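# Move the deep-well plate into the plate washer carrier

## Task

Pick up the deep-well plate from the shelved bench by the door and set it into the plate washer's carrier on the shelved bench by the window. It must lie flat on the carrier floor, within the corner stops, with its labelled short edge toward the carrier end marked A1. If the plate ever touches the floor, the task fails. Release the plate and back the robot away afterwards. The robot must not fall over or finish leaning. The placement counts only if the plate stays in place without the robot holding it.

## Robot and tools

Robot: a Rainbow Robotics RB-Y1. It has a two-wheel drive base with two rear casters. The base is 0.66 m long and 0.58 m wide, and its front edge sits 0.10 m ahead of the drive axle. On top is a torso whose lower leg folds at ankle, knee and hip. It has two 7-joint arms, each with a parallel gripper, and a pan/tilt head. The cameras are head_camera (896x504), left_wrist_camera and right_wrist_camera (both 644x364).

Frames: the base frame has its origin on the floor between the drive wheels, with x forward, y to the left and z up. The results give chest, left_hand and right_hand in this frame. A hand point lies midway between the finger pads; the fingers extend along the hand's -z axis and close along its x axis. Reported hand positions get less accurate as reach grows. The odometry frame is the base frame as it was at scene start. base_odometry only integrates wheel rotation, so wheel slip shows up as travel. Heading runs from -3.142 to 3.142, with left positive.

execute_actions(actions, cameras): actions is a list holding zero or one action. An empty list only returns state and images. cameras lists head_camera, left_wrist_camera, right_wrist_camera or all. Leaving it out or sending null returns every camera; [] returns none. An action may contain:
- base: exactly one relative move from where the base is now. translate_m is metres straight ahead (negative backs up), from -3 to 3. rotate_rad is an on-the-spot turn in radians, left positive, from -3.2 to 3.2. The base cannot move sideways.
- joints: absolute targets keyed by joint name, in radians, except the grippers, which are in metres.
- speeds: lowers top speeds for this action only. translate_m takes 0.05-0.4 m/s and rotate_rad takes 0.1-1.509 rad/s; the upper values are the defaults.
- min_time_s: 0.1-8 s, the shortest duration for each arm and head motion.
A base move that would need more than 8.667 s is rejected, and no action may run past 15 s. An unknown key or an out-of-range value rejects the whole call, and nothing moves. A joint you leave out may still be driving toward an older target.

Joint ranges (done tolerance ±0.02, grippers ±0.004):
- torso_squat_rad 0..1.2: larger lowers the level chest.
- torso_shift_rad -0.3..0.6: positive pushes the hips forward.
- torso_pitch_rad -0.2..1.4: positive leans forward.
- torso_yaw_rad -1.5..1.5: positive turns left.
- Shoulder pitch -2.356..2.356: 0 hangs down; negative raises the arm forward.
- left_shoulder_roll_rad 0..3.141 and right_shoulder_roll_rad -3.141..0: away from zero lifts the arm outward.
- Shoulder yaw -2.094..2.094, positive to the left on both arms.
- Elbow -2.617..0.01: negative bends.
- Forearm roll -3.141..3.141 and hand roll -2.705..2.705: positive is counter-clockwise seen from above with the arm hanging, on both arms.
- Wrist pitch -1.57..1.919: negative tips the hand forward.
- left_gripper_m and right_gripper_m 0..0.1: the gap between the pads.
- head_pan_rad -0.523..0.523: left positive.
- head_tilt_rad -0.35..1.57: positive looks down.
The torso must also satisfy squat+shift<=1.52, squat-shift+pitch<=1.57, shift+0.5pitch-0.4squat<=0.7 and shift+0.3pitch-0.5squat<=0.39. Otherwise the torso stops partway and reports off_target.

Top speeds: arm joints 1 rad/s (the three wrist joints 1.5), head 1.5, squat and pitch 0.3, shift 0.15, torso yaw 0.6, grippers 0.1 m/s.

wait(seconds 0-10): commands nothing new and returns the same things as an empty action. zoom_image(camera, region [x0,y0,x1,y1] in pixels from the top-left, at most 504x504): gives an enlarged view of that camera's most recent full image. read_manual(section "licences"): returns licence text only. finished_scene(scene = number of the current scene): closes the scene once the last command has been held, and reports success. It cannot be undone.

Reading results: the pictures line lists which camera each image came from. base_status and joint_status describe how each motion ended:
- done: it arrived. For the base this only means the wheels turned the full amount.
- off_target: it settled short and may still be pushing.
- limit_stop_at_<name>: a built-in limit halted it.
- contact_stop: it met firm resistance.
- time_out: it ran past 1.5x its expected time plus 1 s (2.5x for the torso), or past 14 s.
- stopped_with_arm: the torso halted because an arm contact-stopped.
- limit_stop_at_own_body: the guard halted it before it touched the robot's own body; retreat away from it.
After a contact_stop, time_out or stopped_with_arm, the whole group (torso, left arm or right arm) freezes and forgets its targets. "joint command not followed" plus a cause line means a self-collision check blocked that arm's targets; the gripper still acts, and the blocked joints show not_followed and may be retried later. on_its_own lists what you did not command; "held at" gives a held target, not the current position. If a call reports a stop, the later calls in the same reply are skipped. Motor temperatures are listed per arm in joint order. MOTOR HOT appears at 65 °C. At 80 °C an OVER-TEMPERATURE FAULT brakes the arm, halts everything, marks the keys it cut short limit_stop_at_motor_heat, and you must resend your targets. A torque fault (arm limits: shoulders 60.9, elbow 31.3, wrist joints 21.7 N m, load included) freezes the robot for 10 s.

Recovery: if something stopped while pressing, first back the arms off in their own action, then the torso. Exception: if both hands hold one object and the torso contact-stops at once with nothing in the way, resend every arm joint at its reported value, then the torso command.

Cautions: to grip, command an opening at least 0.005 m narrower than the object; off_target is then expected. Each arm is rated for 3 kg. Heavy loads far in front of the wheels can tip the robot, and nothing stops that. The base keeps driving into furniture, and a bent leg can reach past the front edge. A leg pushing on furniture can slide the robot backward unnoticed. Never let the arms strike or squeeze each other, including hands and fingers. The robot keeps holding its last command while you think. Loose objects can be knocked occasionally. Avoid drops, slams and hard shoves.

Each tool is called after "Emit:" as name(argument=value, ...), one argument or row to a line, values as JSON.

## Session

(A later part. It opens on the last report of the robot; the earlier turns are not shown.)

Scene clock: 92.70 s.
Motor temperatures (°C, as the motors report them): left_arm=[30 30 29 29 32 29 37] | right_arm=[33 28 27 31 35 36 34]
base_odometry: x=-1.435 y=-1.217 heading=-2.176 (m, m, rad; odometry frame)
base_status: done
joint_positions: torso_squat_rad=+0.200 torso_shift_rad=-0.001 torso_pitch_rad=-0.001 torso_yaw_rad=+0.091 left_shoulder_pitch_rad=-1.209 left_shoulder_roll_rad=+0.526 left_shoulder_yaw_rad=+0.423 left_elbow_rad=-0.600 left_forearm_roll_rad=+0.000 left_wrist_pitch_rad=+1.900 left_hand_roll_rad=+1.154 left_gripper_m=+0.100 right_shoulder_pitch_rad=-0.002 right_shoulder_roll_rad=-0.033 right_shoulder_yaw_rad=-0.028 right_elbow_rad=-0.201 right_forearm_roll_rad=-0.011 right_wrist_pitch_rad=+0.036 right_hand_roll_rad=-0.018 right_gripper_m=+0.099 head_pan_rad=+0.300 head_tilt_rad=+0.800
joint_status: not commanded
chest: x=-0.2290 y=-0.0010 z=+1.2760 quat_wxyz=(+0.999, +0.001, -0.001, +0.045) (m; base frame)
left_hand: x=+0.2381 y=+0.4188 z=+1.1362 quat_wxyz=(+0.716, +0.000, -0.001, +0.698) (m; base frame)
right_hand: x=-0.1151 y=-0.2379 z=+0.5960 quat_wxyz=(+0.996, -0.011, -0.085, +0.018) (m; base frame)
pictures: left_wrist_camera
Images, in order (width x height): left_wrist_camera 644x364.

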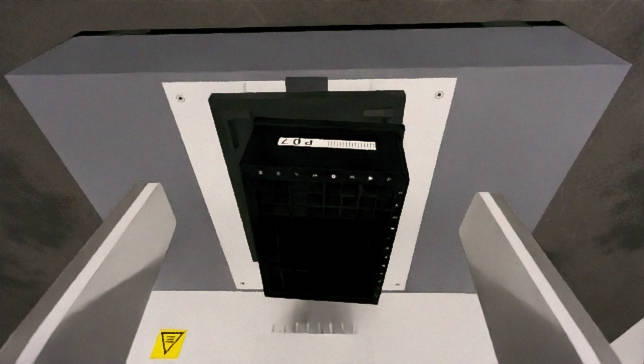

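Emit:
execute_actions(
  actions=[
    {"base":{"translate_m":0.08}},
  ],
  cameras=[],
)

Emit:
execute_actions(
  actions=[
    {"joints":{"left_elbow_rad":-0.42,"left_wrist_pitch_rad":1.72,"torso_squat_rad":0.35},"min_time_s":0.7},
  ],
  cameras=[],
)

Emit:
execute_actions(
  actions=[
    {"joints":{"left_gripper_m":0.07}},
  ],
  cameras=[],
)

Emit:
execute_actions(
  actions=[
    {"base":{"translate_m":-0.006},"joints":{"torso_yaw_rad":0.0725,"left_hand_roll_rad":1.192,"torso_squat_rad":0.343}},
  ],
  cameras=[],
)

Emit:
execute_actions(
  actions=[
    {"joints":{"left_gripper_m":0.1}},
  ],
  cameras=[],
)

Emit:
execute_actions(
  actions=[
    {"joints":{"left_elbow_rad":-0.6,"left_wrist_pitch_rad":1.9,"torso_squat_rad":0.2},"min_time_s":0.7},
  ],
  cameras=[],
)

Emit:
execute_actions(
  actions=[
    {"base":{"translate_m":-0.08}},
  ],
  cameras=["left_wrist_camera"],
)

Emit:
zoom_image(
  camera="left_wrist_camera",
  region=[190, 70, 440, 200],
)

Scene clock: 98.57 s.
Motor temperatures (°C, as the motors report them): left_arm=[30 30 29 29 32 29 37] | right_arm=[33 28 27 31 35 36 34]
base_odometry: x=-1.481 y=-1.282 heading=-2.177 (m, m, rad; odometry frame)
base_status: done
joint_positions: torso_squat_rad=+0.200 torso_shift_rad=-0.001 torso_pitch_rad=-0.001 torso_yaw_rad=+0.091 left_shoulder_pitch_rad=-1.209 left_shoulder_roll_rad=+0.526 left_shoulder_yaw_rad=+0.423 left_elbow_rad=-0.600 left_forearm_roll_rad=+0.000 left_wrist_pitch_rad=+1.900 left_hand_roll_rad=+1.154 left_gripper_m=+0.100 right_shoulder_pitch_rad=-0.002 right_shoulder_roll_rad=-0.033 right_shoulder_yaw_rad=-0.028 right_elbow_rad=-0.201 right_forearm_roll_rad=-0.011 right_wrist_pitch_rad=+0.036 right_hand_roll_rad=-0.018 right_gripper_m=+0.099 head_pan_rad=+0.300 head_tilt_rad=+0.800
joint_status: not commanded
chest: x=-0.2289 y=-0.0010 z=+1.2760 quat_wxyz=(+0.999, +0.001, -0.001, +0.045) (m; base frame)
left_hand: x=+0.2382 y=+0.4188 z=+1.1361 quat_wxyz=(+0.716, +0.000, -0.001, +0.698) (m; base frame)
right_hand: x=-0.1150 y=-0.2379 z=+0.5960 quat_wxyz=(+0.996, -0.011, -0.085, +0.018) (m; base frame)
pictures: none
No camera images: the call's "cameras" was empty. Leave "cameras" out to get every camera's image.

Scene clock: 99.87 s.
Motor temperatures (°C, as the motors report them): left_arm=[30 30 29 29 32 29 37] | right_arm=[33 28 27 31 35 36 34]
base_odometry: x=-1.480 y=-1.282 heading=-2.177 (m, m, rad; odometry frame)
base_status: not commanded
joint_positions: torso_squat_rad=+0.350 torso_shift_rad=-0.001 torso_pitch_rad=-0.001 torso_yaw_rad=+0.091 left_shoulder_pitch_rad=-1.208 left_shoulder_roll_rad=+0.526 left_shoulder_yaw_rad=+0.423 left_elbow_rad=-0.420 left_forearm_roll_rad=+0.000 left_wrist_pitch_rad=+1.720 left_hand_roll_rad=+1.154 left_gripper_m=+0.100 right_shoulder_pitch_rad=-0.002 right_shoulder_roll_rad=-0.033 right_shoulder_yaw_rad=-0.028 right_elbow_rad=-0.201 right_forearm_roll_rad=-0.011 right_wrist_pitch_rad=+0.036 right_hand_roll_rad=-0.018 right_gripper_m=+0.099 head_pan_rad=+0.300 head_tilt_rad=+0.800
joint_status: all done
chest: x=-0.2290 y=-0.0010 z=+1.2475 quat_wxyz=(+0.999, +0.001, -0.001, +0.045) (m; base frame)
left_hand: x=+0.2433 y=+0.4210 z=+1.0617 quat_wxyz=(+0.716, +0.000, -0.001, +0.698) (m; base frame)
right_hand: x=-0.1150 y=-0.2378 z=+0.5675 quat_wxyz=(+0.996, -0.011, -0.085, +0.018) (m; base frame)
pictures: none
No camera images: the call's "cameras" was empty. Leave "cameras" out to get every camera's image.

Scene clock: 100.63 s.
Motor temperatures (°C, as the motors report them): left_arm=[30 30 29 29 32 29 37] | right_arm=[33 28 27 31 35 36 34]
base_odometry: x=-1.480 y=-1.282 heading=-2.177 (m, m, rad; odometry frame)
base_status: not commanded
joint_positions: torso_squat_rad=+0.350 torso_shift_rad=-0.001 torso_pitch_rad=-0.001 torso_yaw_rad=+0.091 left_shoulder_pitch_rad=-1.208 left_shoulder_roll_rad=+0.526 left_shoulder_yaw_rad=+0.423 left_elbow_rad=-0.420 left_forearm_roll_rad=+0.000 left_wrist_pitch_rad=+1.720 left_hand_roll_rad=+1.154 left_gripper_m=+0.083 right_shoulder_pitch_rad=-0.002 right_shoulder_roll_rad=-0.033 right_shoulder_yaw_rad=-0.028 right_elbow_rad=-0.201 right_forearm_roll_rad=-0.011 right_wrist_pitch_rad=+0.036 right_hand_roll_rad=-0.018 right_gripper_m=+0.099 head_pan_rad=+0.300 head_tilt_rad=+0.800
joint_status: left_gripper_m off_target (ended at +0.083, target +0.070)
chest: x=-0.2290 y=-0.0010 z=+1.2475 quat_wxyz=(+0.999, +0.001, -0.001, +0.045) (m; base frame)
left_hand: x=+0.2433 y=+0.4210 z=+1.0617 quat_wxyz=(+0.716, +0.000, -0.001, +0.698) (m; base frame)
right_hand: x=-0.1150 y=-0.2378 z=+0.5675 quat_wxyz=(+0.996, -0.011, -0.085, +0.018) (m; base frame)
pictures: none
No camera images: the call's "cameras" was empty. Leave "cameras" out to get every camera's image.

Scene clock: 101.57 s.
Motor temperatures (°C, as the motors report them): left_arm=[30 30 29 29 32 29 37] | right_arm=[33 28 27 31 35 36 34]
base_odometry: x=-1.477 y=-1.277 heading=-2.177 (m, m, rad; odometry frame)
base_status: done
joint_positions: torso_squat_rad=+0.343 torso_shift_rad=-0.001 torso_pitch_rad=-0.001 torso_yaw_rad=+0.073 left_shoulder_pitch_rad=-1.208 left_shoulder_roll_rad=+0.526 left_shoulder_yaw_rad=+0.423 left_elbow_rad=-0.420 left_forearm_roll_rad=+0.000 left_wrist_pitch_rad=+1.720 left_hand_roll_rad=+1.192 left_gripper_m=+0.083 right_shoulder_pitch_rad=-0.002 right_shoulder_roll_rad=-0.033 right_shoulder_yaw_rad=-0.028 right_elbow_rad=-0.201 right_forearm_roll_rad=-0.011 right_wrist_pitch_rad=+0.036 right_hand_roll_rad=-0.018 right_gripper_m=+0.099 head_pan_rad=+0.300 head_tilt_rad=+0.800
joint_status: all done
chest: x=-0.2289 y=-0.0010 z=+1.2492 quat_wxyz=(+0.999, +0.001, -0.001, +0.036) (m; base frame)
left_hand: x=+0.2508 y=+0.4124 z=+1.0632 quat_wxyz=(+0.709, +0.000, -0.001, +0.705) (m; base frame)
right_hand: x=-0.1194 y=-0.2398 z=+0.5691 quat_wxyz=(+0.996, -0.012, -0.085, +0.009) (m; base frame)
pictures: none
No camera images: the call's "cameras" was empty. Leave "cameras" out to get every camera's image.

Scene clock: 102.33 s.
Motor temperatures (°C, as the motors report them): left_arm=[30 30 29 29 32 29 37] | right_arm=[33 28 27 31 35 36 34]
base_odometry: x=-1.477 y=-1.277 heading=-2.177 (m, m, rad; odometry frame)
base_status: not commanded
joint_positions: torso_squat_rad=+0.343 torso_shift_rad=-0.001 torso_pitch_rad=-0.001 torso_yaw_rad=+0.073 left_shoulder_pitch_rad=-1.208 left_shoulder_roll_rad=+0.526 left_shoulder_yaw_rad=+0.423 left_elbow_rad=-0.420 left_forearm_roll_rad=+0.000 left_wrist_pitch_rad=+1.720 left_hand_roll_rad=+1.192 left_gripper_m=+0.100 right_shoulder_pitch_rad=-0.002 right_shoulder_roll_rad=-0.033 right_shoulder_yaw_rad=-0.028 right_elbow_rad=-0.201 right_forearm_roll_rad=-0.011 right_wrist_pitch_rad=+0.036 right_hand_roll_rad=-0.018 right_gripper_m=+0.099 head_pan_rad=+0.300 head_tilt_rad=+0.800
joint_status: all done
chest: x=-0.2289 y=-0.0010 z=+1.2492 quat_wxyz=(+0.999, +0.001, -0.001, +0.036) (m; base frame)
left_hand: x=+0.2508 y=+0.4124 z=+1.0632 quat_wxyz=(+0.709, +0.000, -0.001, +0.705) (m; base frame)
right_hand: x=-0.1194 y=-0.2398 z=+0.5691 quat_wxyz=(+0.996, -0.012, -0.085, +0.009) (m; base frame)
pictures: none
No camera images: the call's "cameras" was empty. Leave "cameras" out to get every camera's image.

Scene clock: 103.60 s.
Motor temperatures (°C, as the motors report them): left_arm=[30 30 29 29 32 29 37] | right_arm=[33 28 27 31 35 36 34]
base_odometry: x=-1.477 y=-1.277 heading=-2.177 (m, m, rad; odometry frame)
base_status: not commanded
joint_positions: torso_squat_rad=+0.200 torso_shift_rad=-0.001 torso_pitch_rad=-0.001 torso_yaw_rad=+0.073 left_shoulder_pitch_rad=-1.208 left_shoulder_roll_rad=+0.526 left_shoulder_yaw_rad=+0.423 left_elbow_rad=-0.600 left_forearm_roll_rad=+0.000 left_wrist_pitch_rad=+1.900 left_hand_roll_rad=+1.192 left_gripper_m=+0.100 right_shoulder_pitch_rad=-0.002 right_shoulder_roll_rad=-0.033 right_shoulder_yaw_rad=-0.028 right_elbow_rad=-0.201 right_forearm_roll_rad=-0.011 right_wrist_pitch_rad=+0.036 right_hand_roll_rad=-0.018 right_gripper_m=+0.099 head_pan_rad=+0.300 head_tilt_rad=+0.800
joint_status: all done
chest: x=-0.2289 y=-0.0010 z=+1.2760 quat_wxyz=(+0.999, +0.001, -0.001, +0.036) (m; base frame)
left_hand: x=+0.2456 y=+0.4103 z=+1.1360 quat_wxyz=(+0.709, +0.000, -0.001, +0.705) (m; base frame)
right_hand: x=-0.1194 y=-0.2399 z=+0.5959 quat_wxyz=(+0.996, -0.012, -0.085, +0.009) (m; base frame)
pictures: none
No camera images: the call's "cameras" was empty. Leave "cameras" out to get every camera's image.

Scene clock: 104.90 s.
Motor temperatures (°C, as the motors report them): left_arm=[30 30 29 29 32 29 37] | right_arm=[33 28 27 31 35 36 34]
base_odometry: x=-1.431 y=-1.212 heading=-2.176 (m, m, rad; odometry frame)
base_status: done
joint_positions: torso_squat_rad=+0.200 torso_shift_rad=-0.001 torso_pitch_rad=-0.001 torso_yaw_rad=+0.073 left_shoulder_pitch_rad=-1.208 left_shoulder_roll_rad=+0.526 left_shoulder_yaw_rad=+0.423 left_elbow_rad=-0.600 left_forearm_roll_rad=+0.000 left_wrist_pitch_rad=+1.900 left_hand_roll_rad=+1.192 left_gripper_m=+0.100 right_shoulder_pitch_rad=-0.002 right_shoulder_roll_rad=-0.033 right_shoulder_yaw_rad=-0.028 right_elbow_rad=-0.201 right_forearm_roll_rad=-0.011 right_wrist_pitch_rad=+0.036 right_hand_roll_rad=-0.018 right_gripper_m=+0.099 head_pan_rad=+0.300 head_tilt_rad=+0.800
joint_status: not commanded
chest: x=-0.2290 y=-0.0010 z=+1.2760 quat_wxyz=(+0.999, +0.001, -0.001, +0.036) (m; base frame)
left_hand: x=+0.2456 y=+0.4103 z=+1.1361 quat_wxyz=(+0.709, +0.000, -0.001, +0.705) (m; base frame)
right_hand: x=-0.1194 y=-0.2399 z=+0.5960 quat_wxyz=(+0.996, -0.012, -0.085, +0.009) (m; base frame)
pictures: left_wrist_camera
Images, in order (width x height): left_wrist_camera 644x364.

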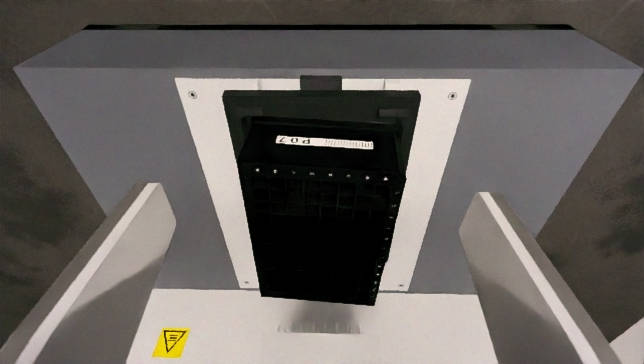

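Region (190, 70, 440, 200) of left_wrist_camera's 644x364 image, scaled by 2.016, with more detail than that image has; it fills the top 262 rows of this view, and the rest is white.

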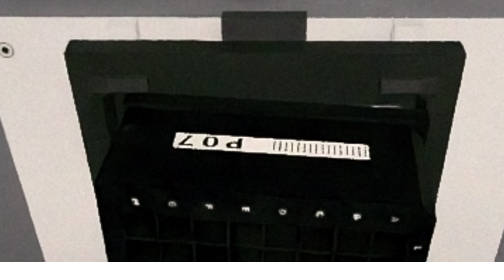

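Emit:
execute_actions(
  actions=[
    {"base":{"translate_m":0.08}},
  ],
  cameras=[],
)

Emit:
execute_actions(
  actions=[
    {"joints":{"left_elbow_rad":-0.42,"left_wrist_pitch_rad":1.72,"torso_squat_rad":0.35},"min_time_s":0.7},
  ],
  cameras=[],
)

Emit:
execute_actions(
  actions=[
    {"joints":{"left_gripper_m":0.07}},
  ],
  cameras=[],
)

Emit:
execute_actions(
  actions=[
    {"joints":{"torso_yaw_rad":0.068,"left_hand_roll_rad":1.225,"torso_squat_rad":0.343}},
  ],
  cameras=[],
)

Emit:
execute_actions(
  actions=[
    {"joints":{"left_gripper_m":0.1}},
  ],
  cameras=[],
)

Emit:
execute_actions(
  actions=[
    {"joints":{"left_elbow_rad":-0.6,"left_wrist_pitch_rad":1.9,"torso_squat_rad":0.2},"min_time_s":0.7},
  ],
  cameras=[],
)

Emit:
execute_actions(
  actions=[
    {"base":{"translate_m":-0.08}},
  ],
  cameras=["left_wrist_camera"],
)

Emit:
zoom_image(
  camera="left_wrist_camera",
  region=[190, 70, 440, 200],
)

Scene clock: 112.07 s.
Motor temperatures (°C, as the motors report them): left_arm=[30 30 29 30 32 29 37] | right_arm=[33 28 27 31 35 36 34]
base_odometry: x=-1.477 y=-1.277 heading=-2.177 (m, m, rad; odometry frame)
base_status: done
joint_positions: torso_squat_rad=+0.200 torso_shift_rad=-0.001 torso_pitch_rad=-0.001 torso_yaw_rad=+0.073 left_shoulder_pitch_rad=-1.208 left_shoulder_roll_rad=+0.526 left_shoulder_yaw_rad=+0.423 left_elbow_rad=-0.600 left_forearm_roll_rad=+0.000 left_wrist_pitch_rad=+1.900 left_hand_roll_rad=+1.192 left_gripper_m=+0.100 right_shoulder_pitch_rad=-0.002 right_shoulder_roll_rad=-0.033 right_shoulder_yaw_rad=-0.028 right_elbow_rad=-0.201 right_forearm_roll_rad=-0.011 right_wrist_pitch_rad=+0.036 right_hand_roll_rad=-0.018 right_gripper_m=+0.099 head_pan_rad=+0.300 head_tilt_rad=+0.800
joint_status: not commanded
chest: x=-0.2289 y=-0.0010 z=+1.2760 quat_wxyz=(+0.999, +0.001, -0.001, +0.036) (m; base frame)
left_hand: x=+0.2457 y=+0.4103 z=+1.1360 quat_wxyz=(+0.709, +0.000, -0.001, +0.705) (m; base frame)
right_hand: x=-0.1193 y=-0.2399 z=+0.5960 quat_wxyz=(+0.996, -0.012, -0.085, +0.009) (m; base frame)
pictures: none
No camera images: the call's "cameras" was empty. Leave "cameras" out to get every camera's image.

Scene clock: 113.37 s.
Motor temperatures (°C, as the motors report them): left_arm=[30 30 29 30 32 29 37] | right_arm=[33 28 27 31 35 36 34]
base_odometry: x=-1.477 y=-1.277 heading=-2.177 (m, m, rad; odometry frame)
base_status: not commanded
joint_positions: torso_squat_rad=+0.350 torso_shift_rad=-0.001 torso_pitch_rad=-0.001 torso_yaw_rad=+0.073 left_shoulder_pitch_rad=-1.208 left_shoulder_roll_rad=+0.526 left_shoulder_yaw_rad=+0.423 left_elbow_rad=-0.420 left_forearm_roll_rad=+0.000 left_wrist_pitch_rad=+1.720 left_hand_roll_rad=+1.192 left_gripper_m=+0.100 right_shoulder_pitch_rad=-0.002 right_shoulder_roll_rad=-0.033 right_shoulder_yaw_rad=-0.028 right_elbow_rad=-0.201 right_forearm_roll_rad=-0.011 right_wrist_pitch_rad=+0.036 right_hand_roll_rad=-0.018 right_gripper_m=+0.099 head_pan_rad=+0.300 head_tilt_rad=+0.800
joint_status: all done
chest: x=-0.2290 y=-0.0010 z=+1.2475 quat_wxyz=(+0.999, +0.001, -0.001, +0.036) (m; base frame)
left_hand: x=+0.2508 y=+0.4124 z=+1.0616 quat_wxyz=(+0.709, +0.000, -0.001, +0.705) (m; base frame)
right_hand: x=-0.1193 y=-0.2398 z=+0.5675 quat_wxyz=(+0.996, -0.012, -0.085, +0.009) (m; base frame)
pictures: none
No camera images: the call's "cameras" was empty. Leave "cameras" out to get every camera's image.

Scene clock: 114.13 s.
Motor temperatures (°C, as the motors report them): left_arm=[30 30 29 30 32 29 37] | right_arm=[33 28 27 31 35 36 34]
base_odometry: x=-1.477 y=-1.277 heading=-2.177 (m, m, rad; odometry frame)
base_status: not commanded
joint_positions: torso_squat_rad=+0.350 torso_shift_rad=-0.001 torso_pitch_rad=-0.001 torso_yaw_rad=+0.073 left_shoulder_pitch_rad=-1.208 left_shoulder_roll_rad=+0.526 left_shoulder_yaw_rad=+0.423 left_elbow_rad=-0.420 left_forearm_roll_rad=+0.000 left_wrist_pitch_rad=+1.720 left_hand_roll_rad=+1.192 left_gripper_m=+0.083 right_shoulder_pitch_rad=-0.002 right_shoulder_roll_rad=-0.033 right_shoulder_yaw_rad=-0.028 right_elbow_rad=-0.201 right_forearm_roll_rad=-0.011 right_wrist_pitch_rad=+0.036 right_hand_roll_rad=-0.018 right_gripper_m=+0.099 head_pan_rad=+0.300 head_tilt_rad=+0.800
joint_status: left_gripper_m off_target (ended at +0.083, target +0.070)
chest: x=-0.2290 y=-0.0010 z=+1.2475 quat_wxyz=(+0.999, +0.001, -0.001, +0.036) (m; base frame)
left_hand: x=+0.2508 y=+0.4124 z=+1.0616 quat_wxyz=(+0.709, +0.000, -0.001, +0.705) (m; base frame)
right_hand: x=-0.1193 y=-0.2398 z=+0.5675 quat_wxyz=(+0.996, -0.012, -0.085, +0.009) (m; base frame)
pictures: none
No camera images: the call's "cameras" was empty. Leave "cameras" out to get every camera's image.

Scene clock: 114.63 s.
Motor temperatures (°C, as the motors report them): left_arm=[30 30 29 30 32 29 37] | right_arm=[33 28 27 31 35 36 34]
base_odometry: x=-1.477 y=-1.277 heading=-2.177 (m, m, rad; odometry frame)
base_status: not commanded
joint_positions: torso_squat_rad=+0.343 torso_shift_rad=-0.001 torso_pitch_rad=-0.001 torso_yaw_rad=+0.068 left_shoulder_pitch_rad=-1.208 left_shoulder_roll_rad=+0.526 left_shoulder_yaw_rad=+0.423 left_elbow_rad=-0.420 left_forearm_roll_rad=+0.000 left_wrist_pitch_rad=+1.720 left_hand_roll_rad=+1.225 left_gripper_m=+0.083 right_shoulder_pitch_rad=-0.002 right_shoulder_roll_rad=-0.033 right_shoulder_yaw_rad=-0.028 right_elbow_rad=-0.201 right_forearm_roll_rad=-0.011 right_wrist_pitch_rad=+0.036 right_hand_roll_rad=-0.018 right_gripper_m=+0.099 head_pan_rad=+0.300 head_tilt_rad=+0.800
joint_status: all done
chest: x=-0.2290 y=-0.0010 z=+1.2491 quat_wxyz=(+0.999, +0.001, -0.001, +0.034) (m; base frame)
left_hand: x=+0.2523 y=+0.4103 z=+1.0631 quat_wxyz=(+0.699, +0.000, -0.001, +0.715) (m; base frame)
right_hand: x=-0.1204 y=-0.2403 z=+0.5691 quat_wxyz=(+0.996, -0.012, -0.085, +0.007) (m; base frame)
pictures: none
No camera images: the call's "cameras" was empty. Leave "cameras" out to get every camera's image.

Scene clock: 115.40 s.
Motor temperatures (°C, as the motors report them): left_arm=[30 30 29 30 32 29 37] | right_arm=[33 28 27 31 35 36 34]
base_odometry: x=-1.477 y=-1.277 heading=-2.177 (m, m, rad; odometry frame)
base_status: not commanded
joint_positions: torso_squat_rad=+0.343 torso_shift_rad=-0.001 torso_pitch_rad=-0.001 torso_yaw_rad=+0.068 left_shoulder_pitch_rad=-1.208 left_shoulder_roll_rad=+0.526 left_shoulder_yaw_rad=+0.423 left_elbow_rad=-0.420 left_forearm_roll_rad=+0.000 left_wrist_pitch_rad=+1.720 left_hand_roll_rad=+1.225 left_gripper_m=+0.100 right_shoulder_pitch_rad=-0.002 right_shoulder_roll_rad=-0.033 right_shoulder_yaw_rad=-0.028 right_elbow_rad=-0.201 right_forearm_roll_rad=-0.011 right_wrist_pitch_rad=+0.036 right_hand_roll_rad=-0.018 right_gripper_m=+0.099 head_pan_rad=+0.300 head_tilt_rad=+0.800
joint_status: all done
chest: x=-0.2290 y=-0.0010 z=+1.2491 quat_wxyz=(+0.999, +0.001, -0.001, +0.034) (m; base frame)
left_hand: x=+0.2525 y=+0.4103 z=+1.0631 quat_wxyz=(+0.699, +0.000, -0.001, +0.715) (m; base frame)
right_hand: x=-0.1204 y=-0.2403 z=+0.5691 quat_wxyz=(+0.996, -0.012, -0.085, +0.007) (m; base frame)
pictures: none
No camera images: the call's "cameras" was empty. Leave "cameras" out to get every camera's image.

Scene clock: 116.67 s.
Motor temperatures (°C, as the motors report them): left_arm=[30 30 29 30 32 29 37] | right_arm=[33 28 27 31 35 36 34]
base_odometry: x=-1.477 y=-1.277 heading=-2.177 (m, m, rad; odometry frame)
base_status: not commanded
joint_positions: torso_squat_rad=+0.200 torso_shift_rad=-0.001 torso_pitch_rad=-0.001 torso_yaw_rad=+0.068 left_shoulder_pitch_rad=-1.208 left_shoulder_roll_rad=+0.526 left_shoulder_yaw_rad=+0.423 left_elbow_rad=-0.600 left_forearm_roll_rad=+0.000 left_wrist_pitch_rad=+1.900 left_hand_roll_rad=+1.225 left_gripper_m=+0.100 right_shoulder_pitch_rad=-0.002 right_shoulder_roll_rad=-0.033 right_shoulder_yaw_rad=-0.028 right_elbow_rad=-0.201 right_forearm_roll_rad=-0.011 right_wrist_pitch_rad=+0.036 right_hand_roll_rad=-0.018 right_gripper_m=+0.099 head_pan_rad=+0.300 head_tilt_rad=+0.800
joint_status: all done
chest: x=-0.2289 y=-0.0010 z=+1.2760 quat_wxyz=(+0.999, +0.001, -0.001, +0.034) (m; base frame)
left_hand: x=+0.2474 y=+0.4082 z=+1.1359 quat_wxyz=(+0.699, +0.000, -0.001, +0.715) (m; base frame)
right_hand: x=-0.1204 y=-0.2403 z=+0.5960 quat_wxyz=(+0.996, -0.012, -0.085, +0.007) (m; base frame)
pictures: none
No camera images: the call's "cameras" was empty. Leave "cameras" out to get every camera's image.

Scene clock: 117.93 s.
Motor temperatures (°C, as the motors report them): left_arm=[30 30 29 30 32 29 37] | right_arm=[33 28 27 31 35 36 34]
base_odometry: x=-1.431 y=-1.212 heading=-2.175 (m, m, rad; odometry frame)
base_status: done
joint_positions: torso_squat_rad=+0.200 torso_shift_rad=-0.001 torso_pitch_rad=-0.001 torso_yaw_rad=+0.068 left_shoulder_pitch_rad=-1.208 left_shoulder_roll_rad=+0.526 left_shoulder_yaw_rad=+0.423 left_elbow_rad=-0.600 left_forearm_roll_rad=+0.000 left_wrist_pitch_rad=+1.900 left_hand_roll_rad=+1.225 left_gripper_m=+0.100 right_shoulder_pitch_rad=-0.002 right_shoulder_roll_rad=-0.033 right_shoulder_yaw_rad=-0.028 right_elbow_rad=-0.201 right_forearm_roll_rad=-0.011 right_wrist_pitch_rad=+0.036 right_hand_roll_rad=-0.018 right_gripper_m=+0.099 head_pan_rad=+0.300 head_tilt_rad=+0.800
joint_status: not commanded
chest: x=-0.2290 y=-0.0010 z=+1.2760 quat_wxyz=(+0.999, +0.001, -0.001, +0.034) (m; base frame)
left_hand: x=+0.2474 y=+0.4082 z=+1.1360 quat_wxyz=(+0.699, +0.000, -0.001, +0.715) (m; base frame)
right_hand: x=-0.1204 y=-0.2403 z=+0.5960 quat_wxyz=(+0.996, -0.012, -0.085, +0.007) (m; base frame)
pictures: left_wrist_camera
Images, in order (width x height): left_wrist_camera 644x364.

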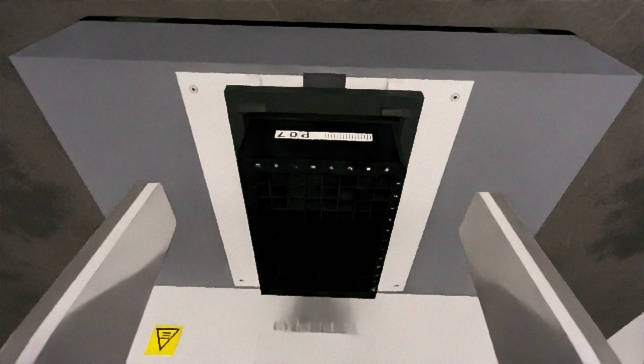

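Region (190, 70, 440, 200) of left_wrist_camera's 644x364 image, scaled by 2.016, with more detail than that image has; it fills the top 262 rows of this view, and the rest is white.

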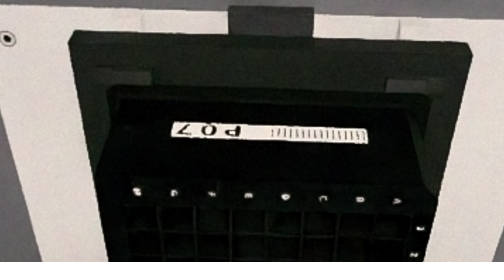

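Parallel and centred.

Emit:
execute_actions(
  actions=[
    {"base":{"translate_m":-0.2}},
  ],
  cameras=[],
)

Emit:
finished_scene(
  scene=2,
)

Scene clock: 121.10 s.
Motor temperatures (°C, as the motors report them): left_arm=[30 30 29 30 32 29 37] | right_arm=[33 28 27 31 35 36 34]
base_odometry: x=-1.318 y=-1.047 heading=-2.176 (m, m, rad; odometry frame)
base_status: done
joint_positions: torso_squat_rad=+0.200 torso_shift_rad=-0.001 torso_pitch_rad=-0.001 torso_yaw_rad=+0.068 left_shoulder_pitch_rad=-1.208 left_shoulder_roll_rad=+0.526 left_shoulder_yaw_rad=+0.423 left_elbow_rad=-0.600 left_forearm_roll_rad=+0.000 left_wrist_pitch_rad=+1.900 left_hand_roll_rad=+1.225 left_gripper_m=+0.100 right_shoulder_pitch_rad=-0.002 right_shoulder_roll_rad=-0.033 right_shoulder_yaw_rad=-0.028 right_elbow_rad=-0.201 right_forearm_roll_rad=-0.011 right_wrist_pitch_rad=+0.036 right_hand_roll_rad=-0.018 right_gripper_m=+0.099 head_pan_rad=+0.300 head_tilt_rad=+0.800
joint_status: not commanded
chest: x=-0.2290 y=-0.0010 z=+1.2760 quat_wxyz=(+0.999, +0.001, -0.001, +0.034) (m; base frame)
left_hand: x=+0.2474 y=+0.4081 z=+1.1361 quat_wxyz=(+0.699, +0.000, -0.001, +0.715) (m; base frame)
right_hand: x=-0.1205 y=-0.2404 z=+0.5960 quat_wxyz=(+0.996, -0.012, -0.085, +0.007) (m; base frame)
pictures: none
No camera images: the call's "cameras" was empty. Leave "cameras" out to get every camera's image.

The scene is finished: the task was done.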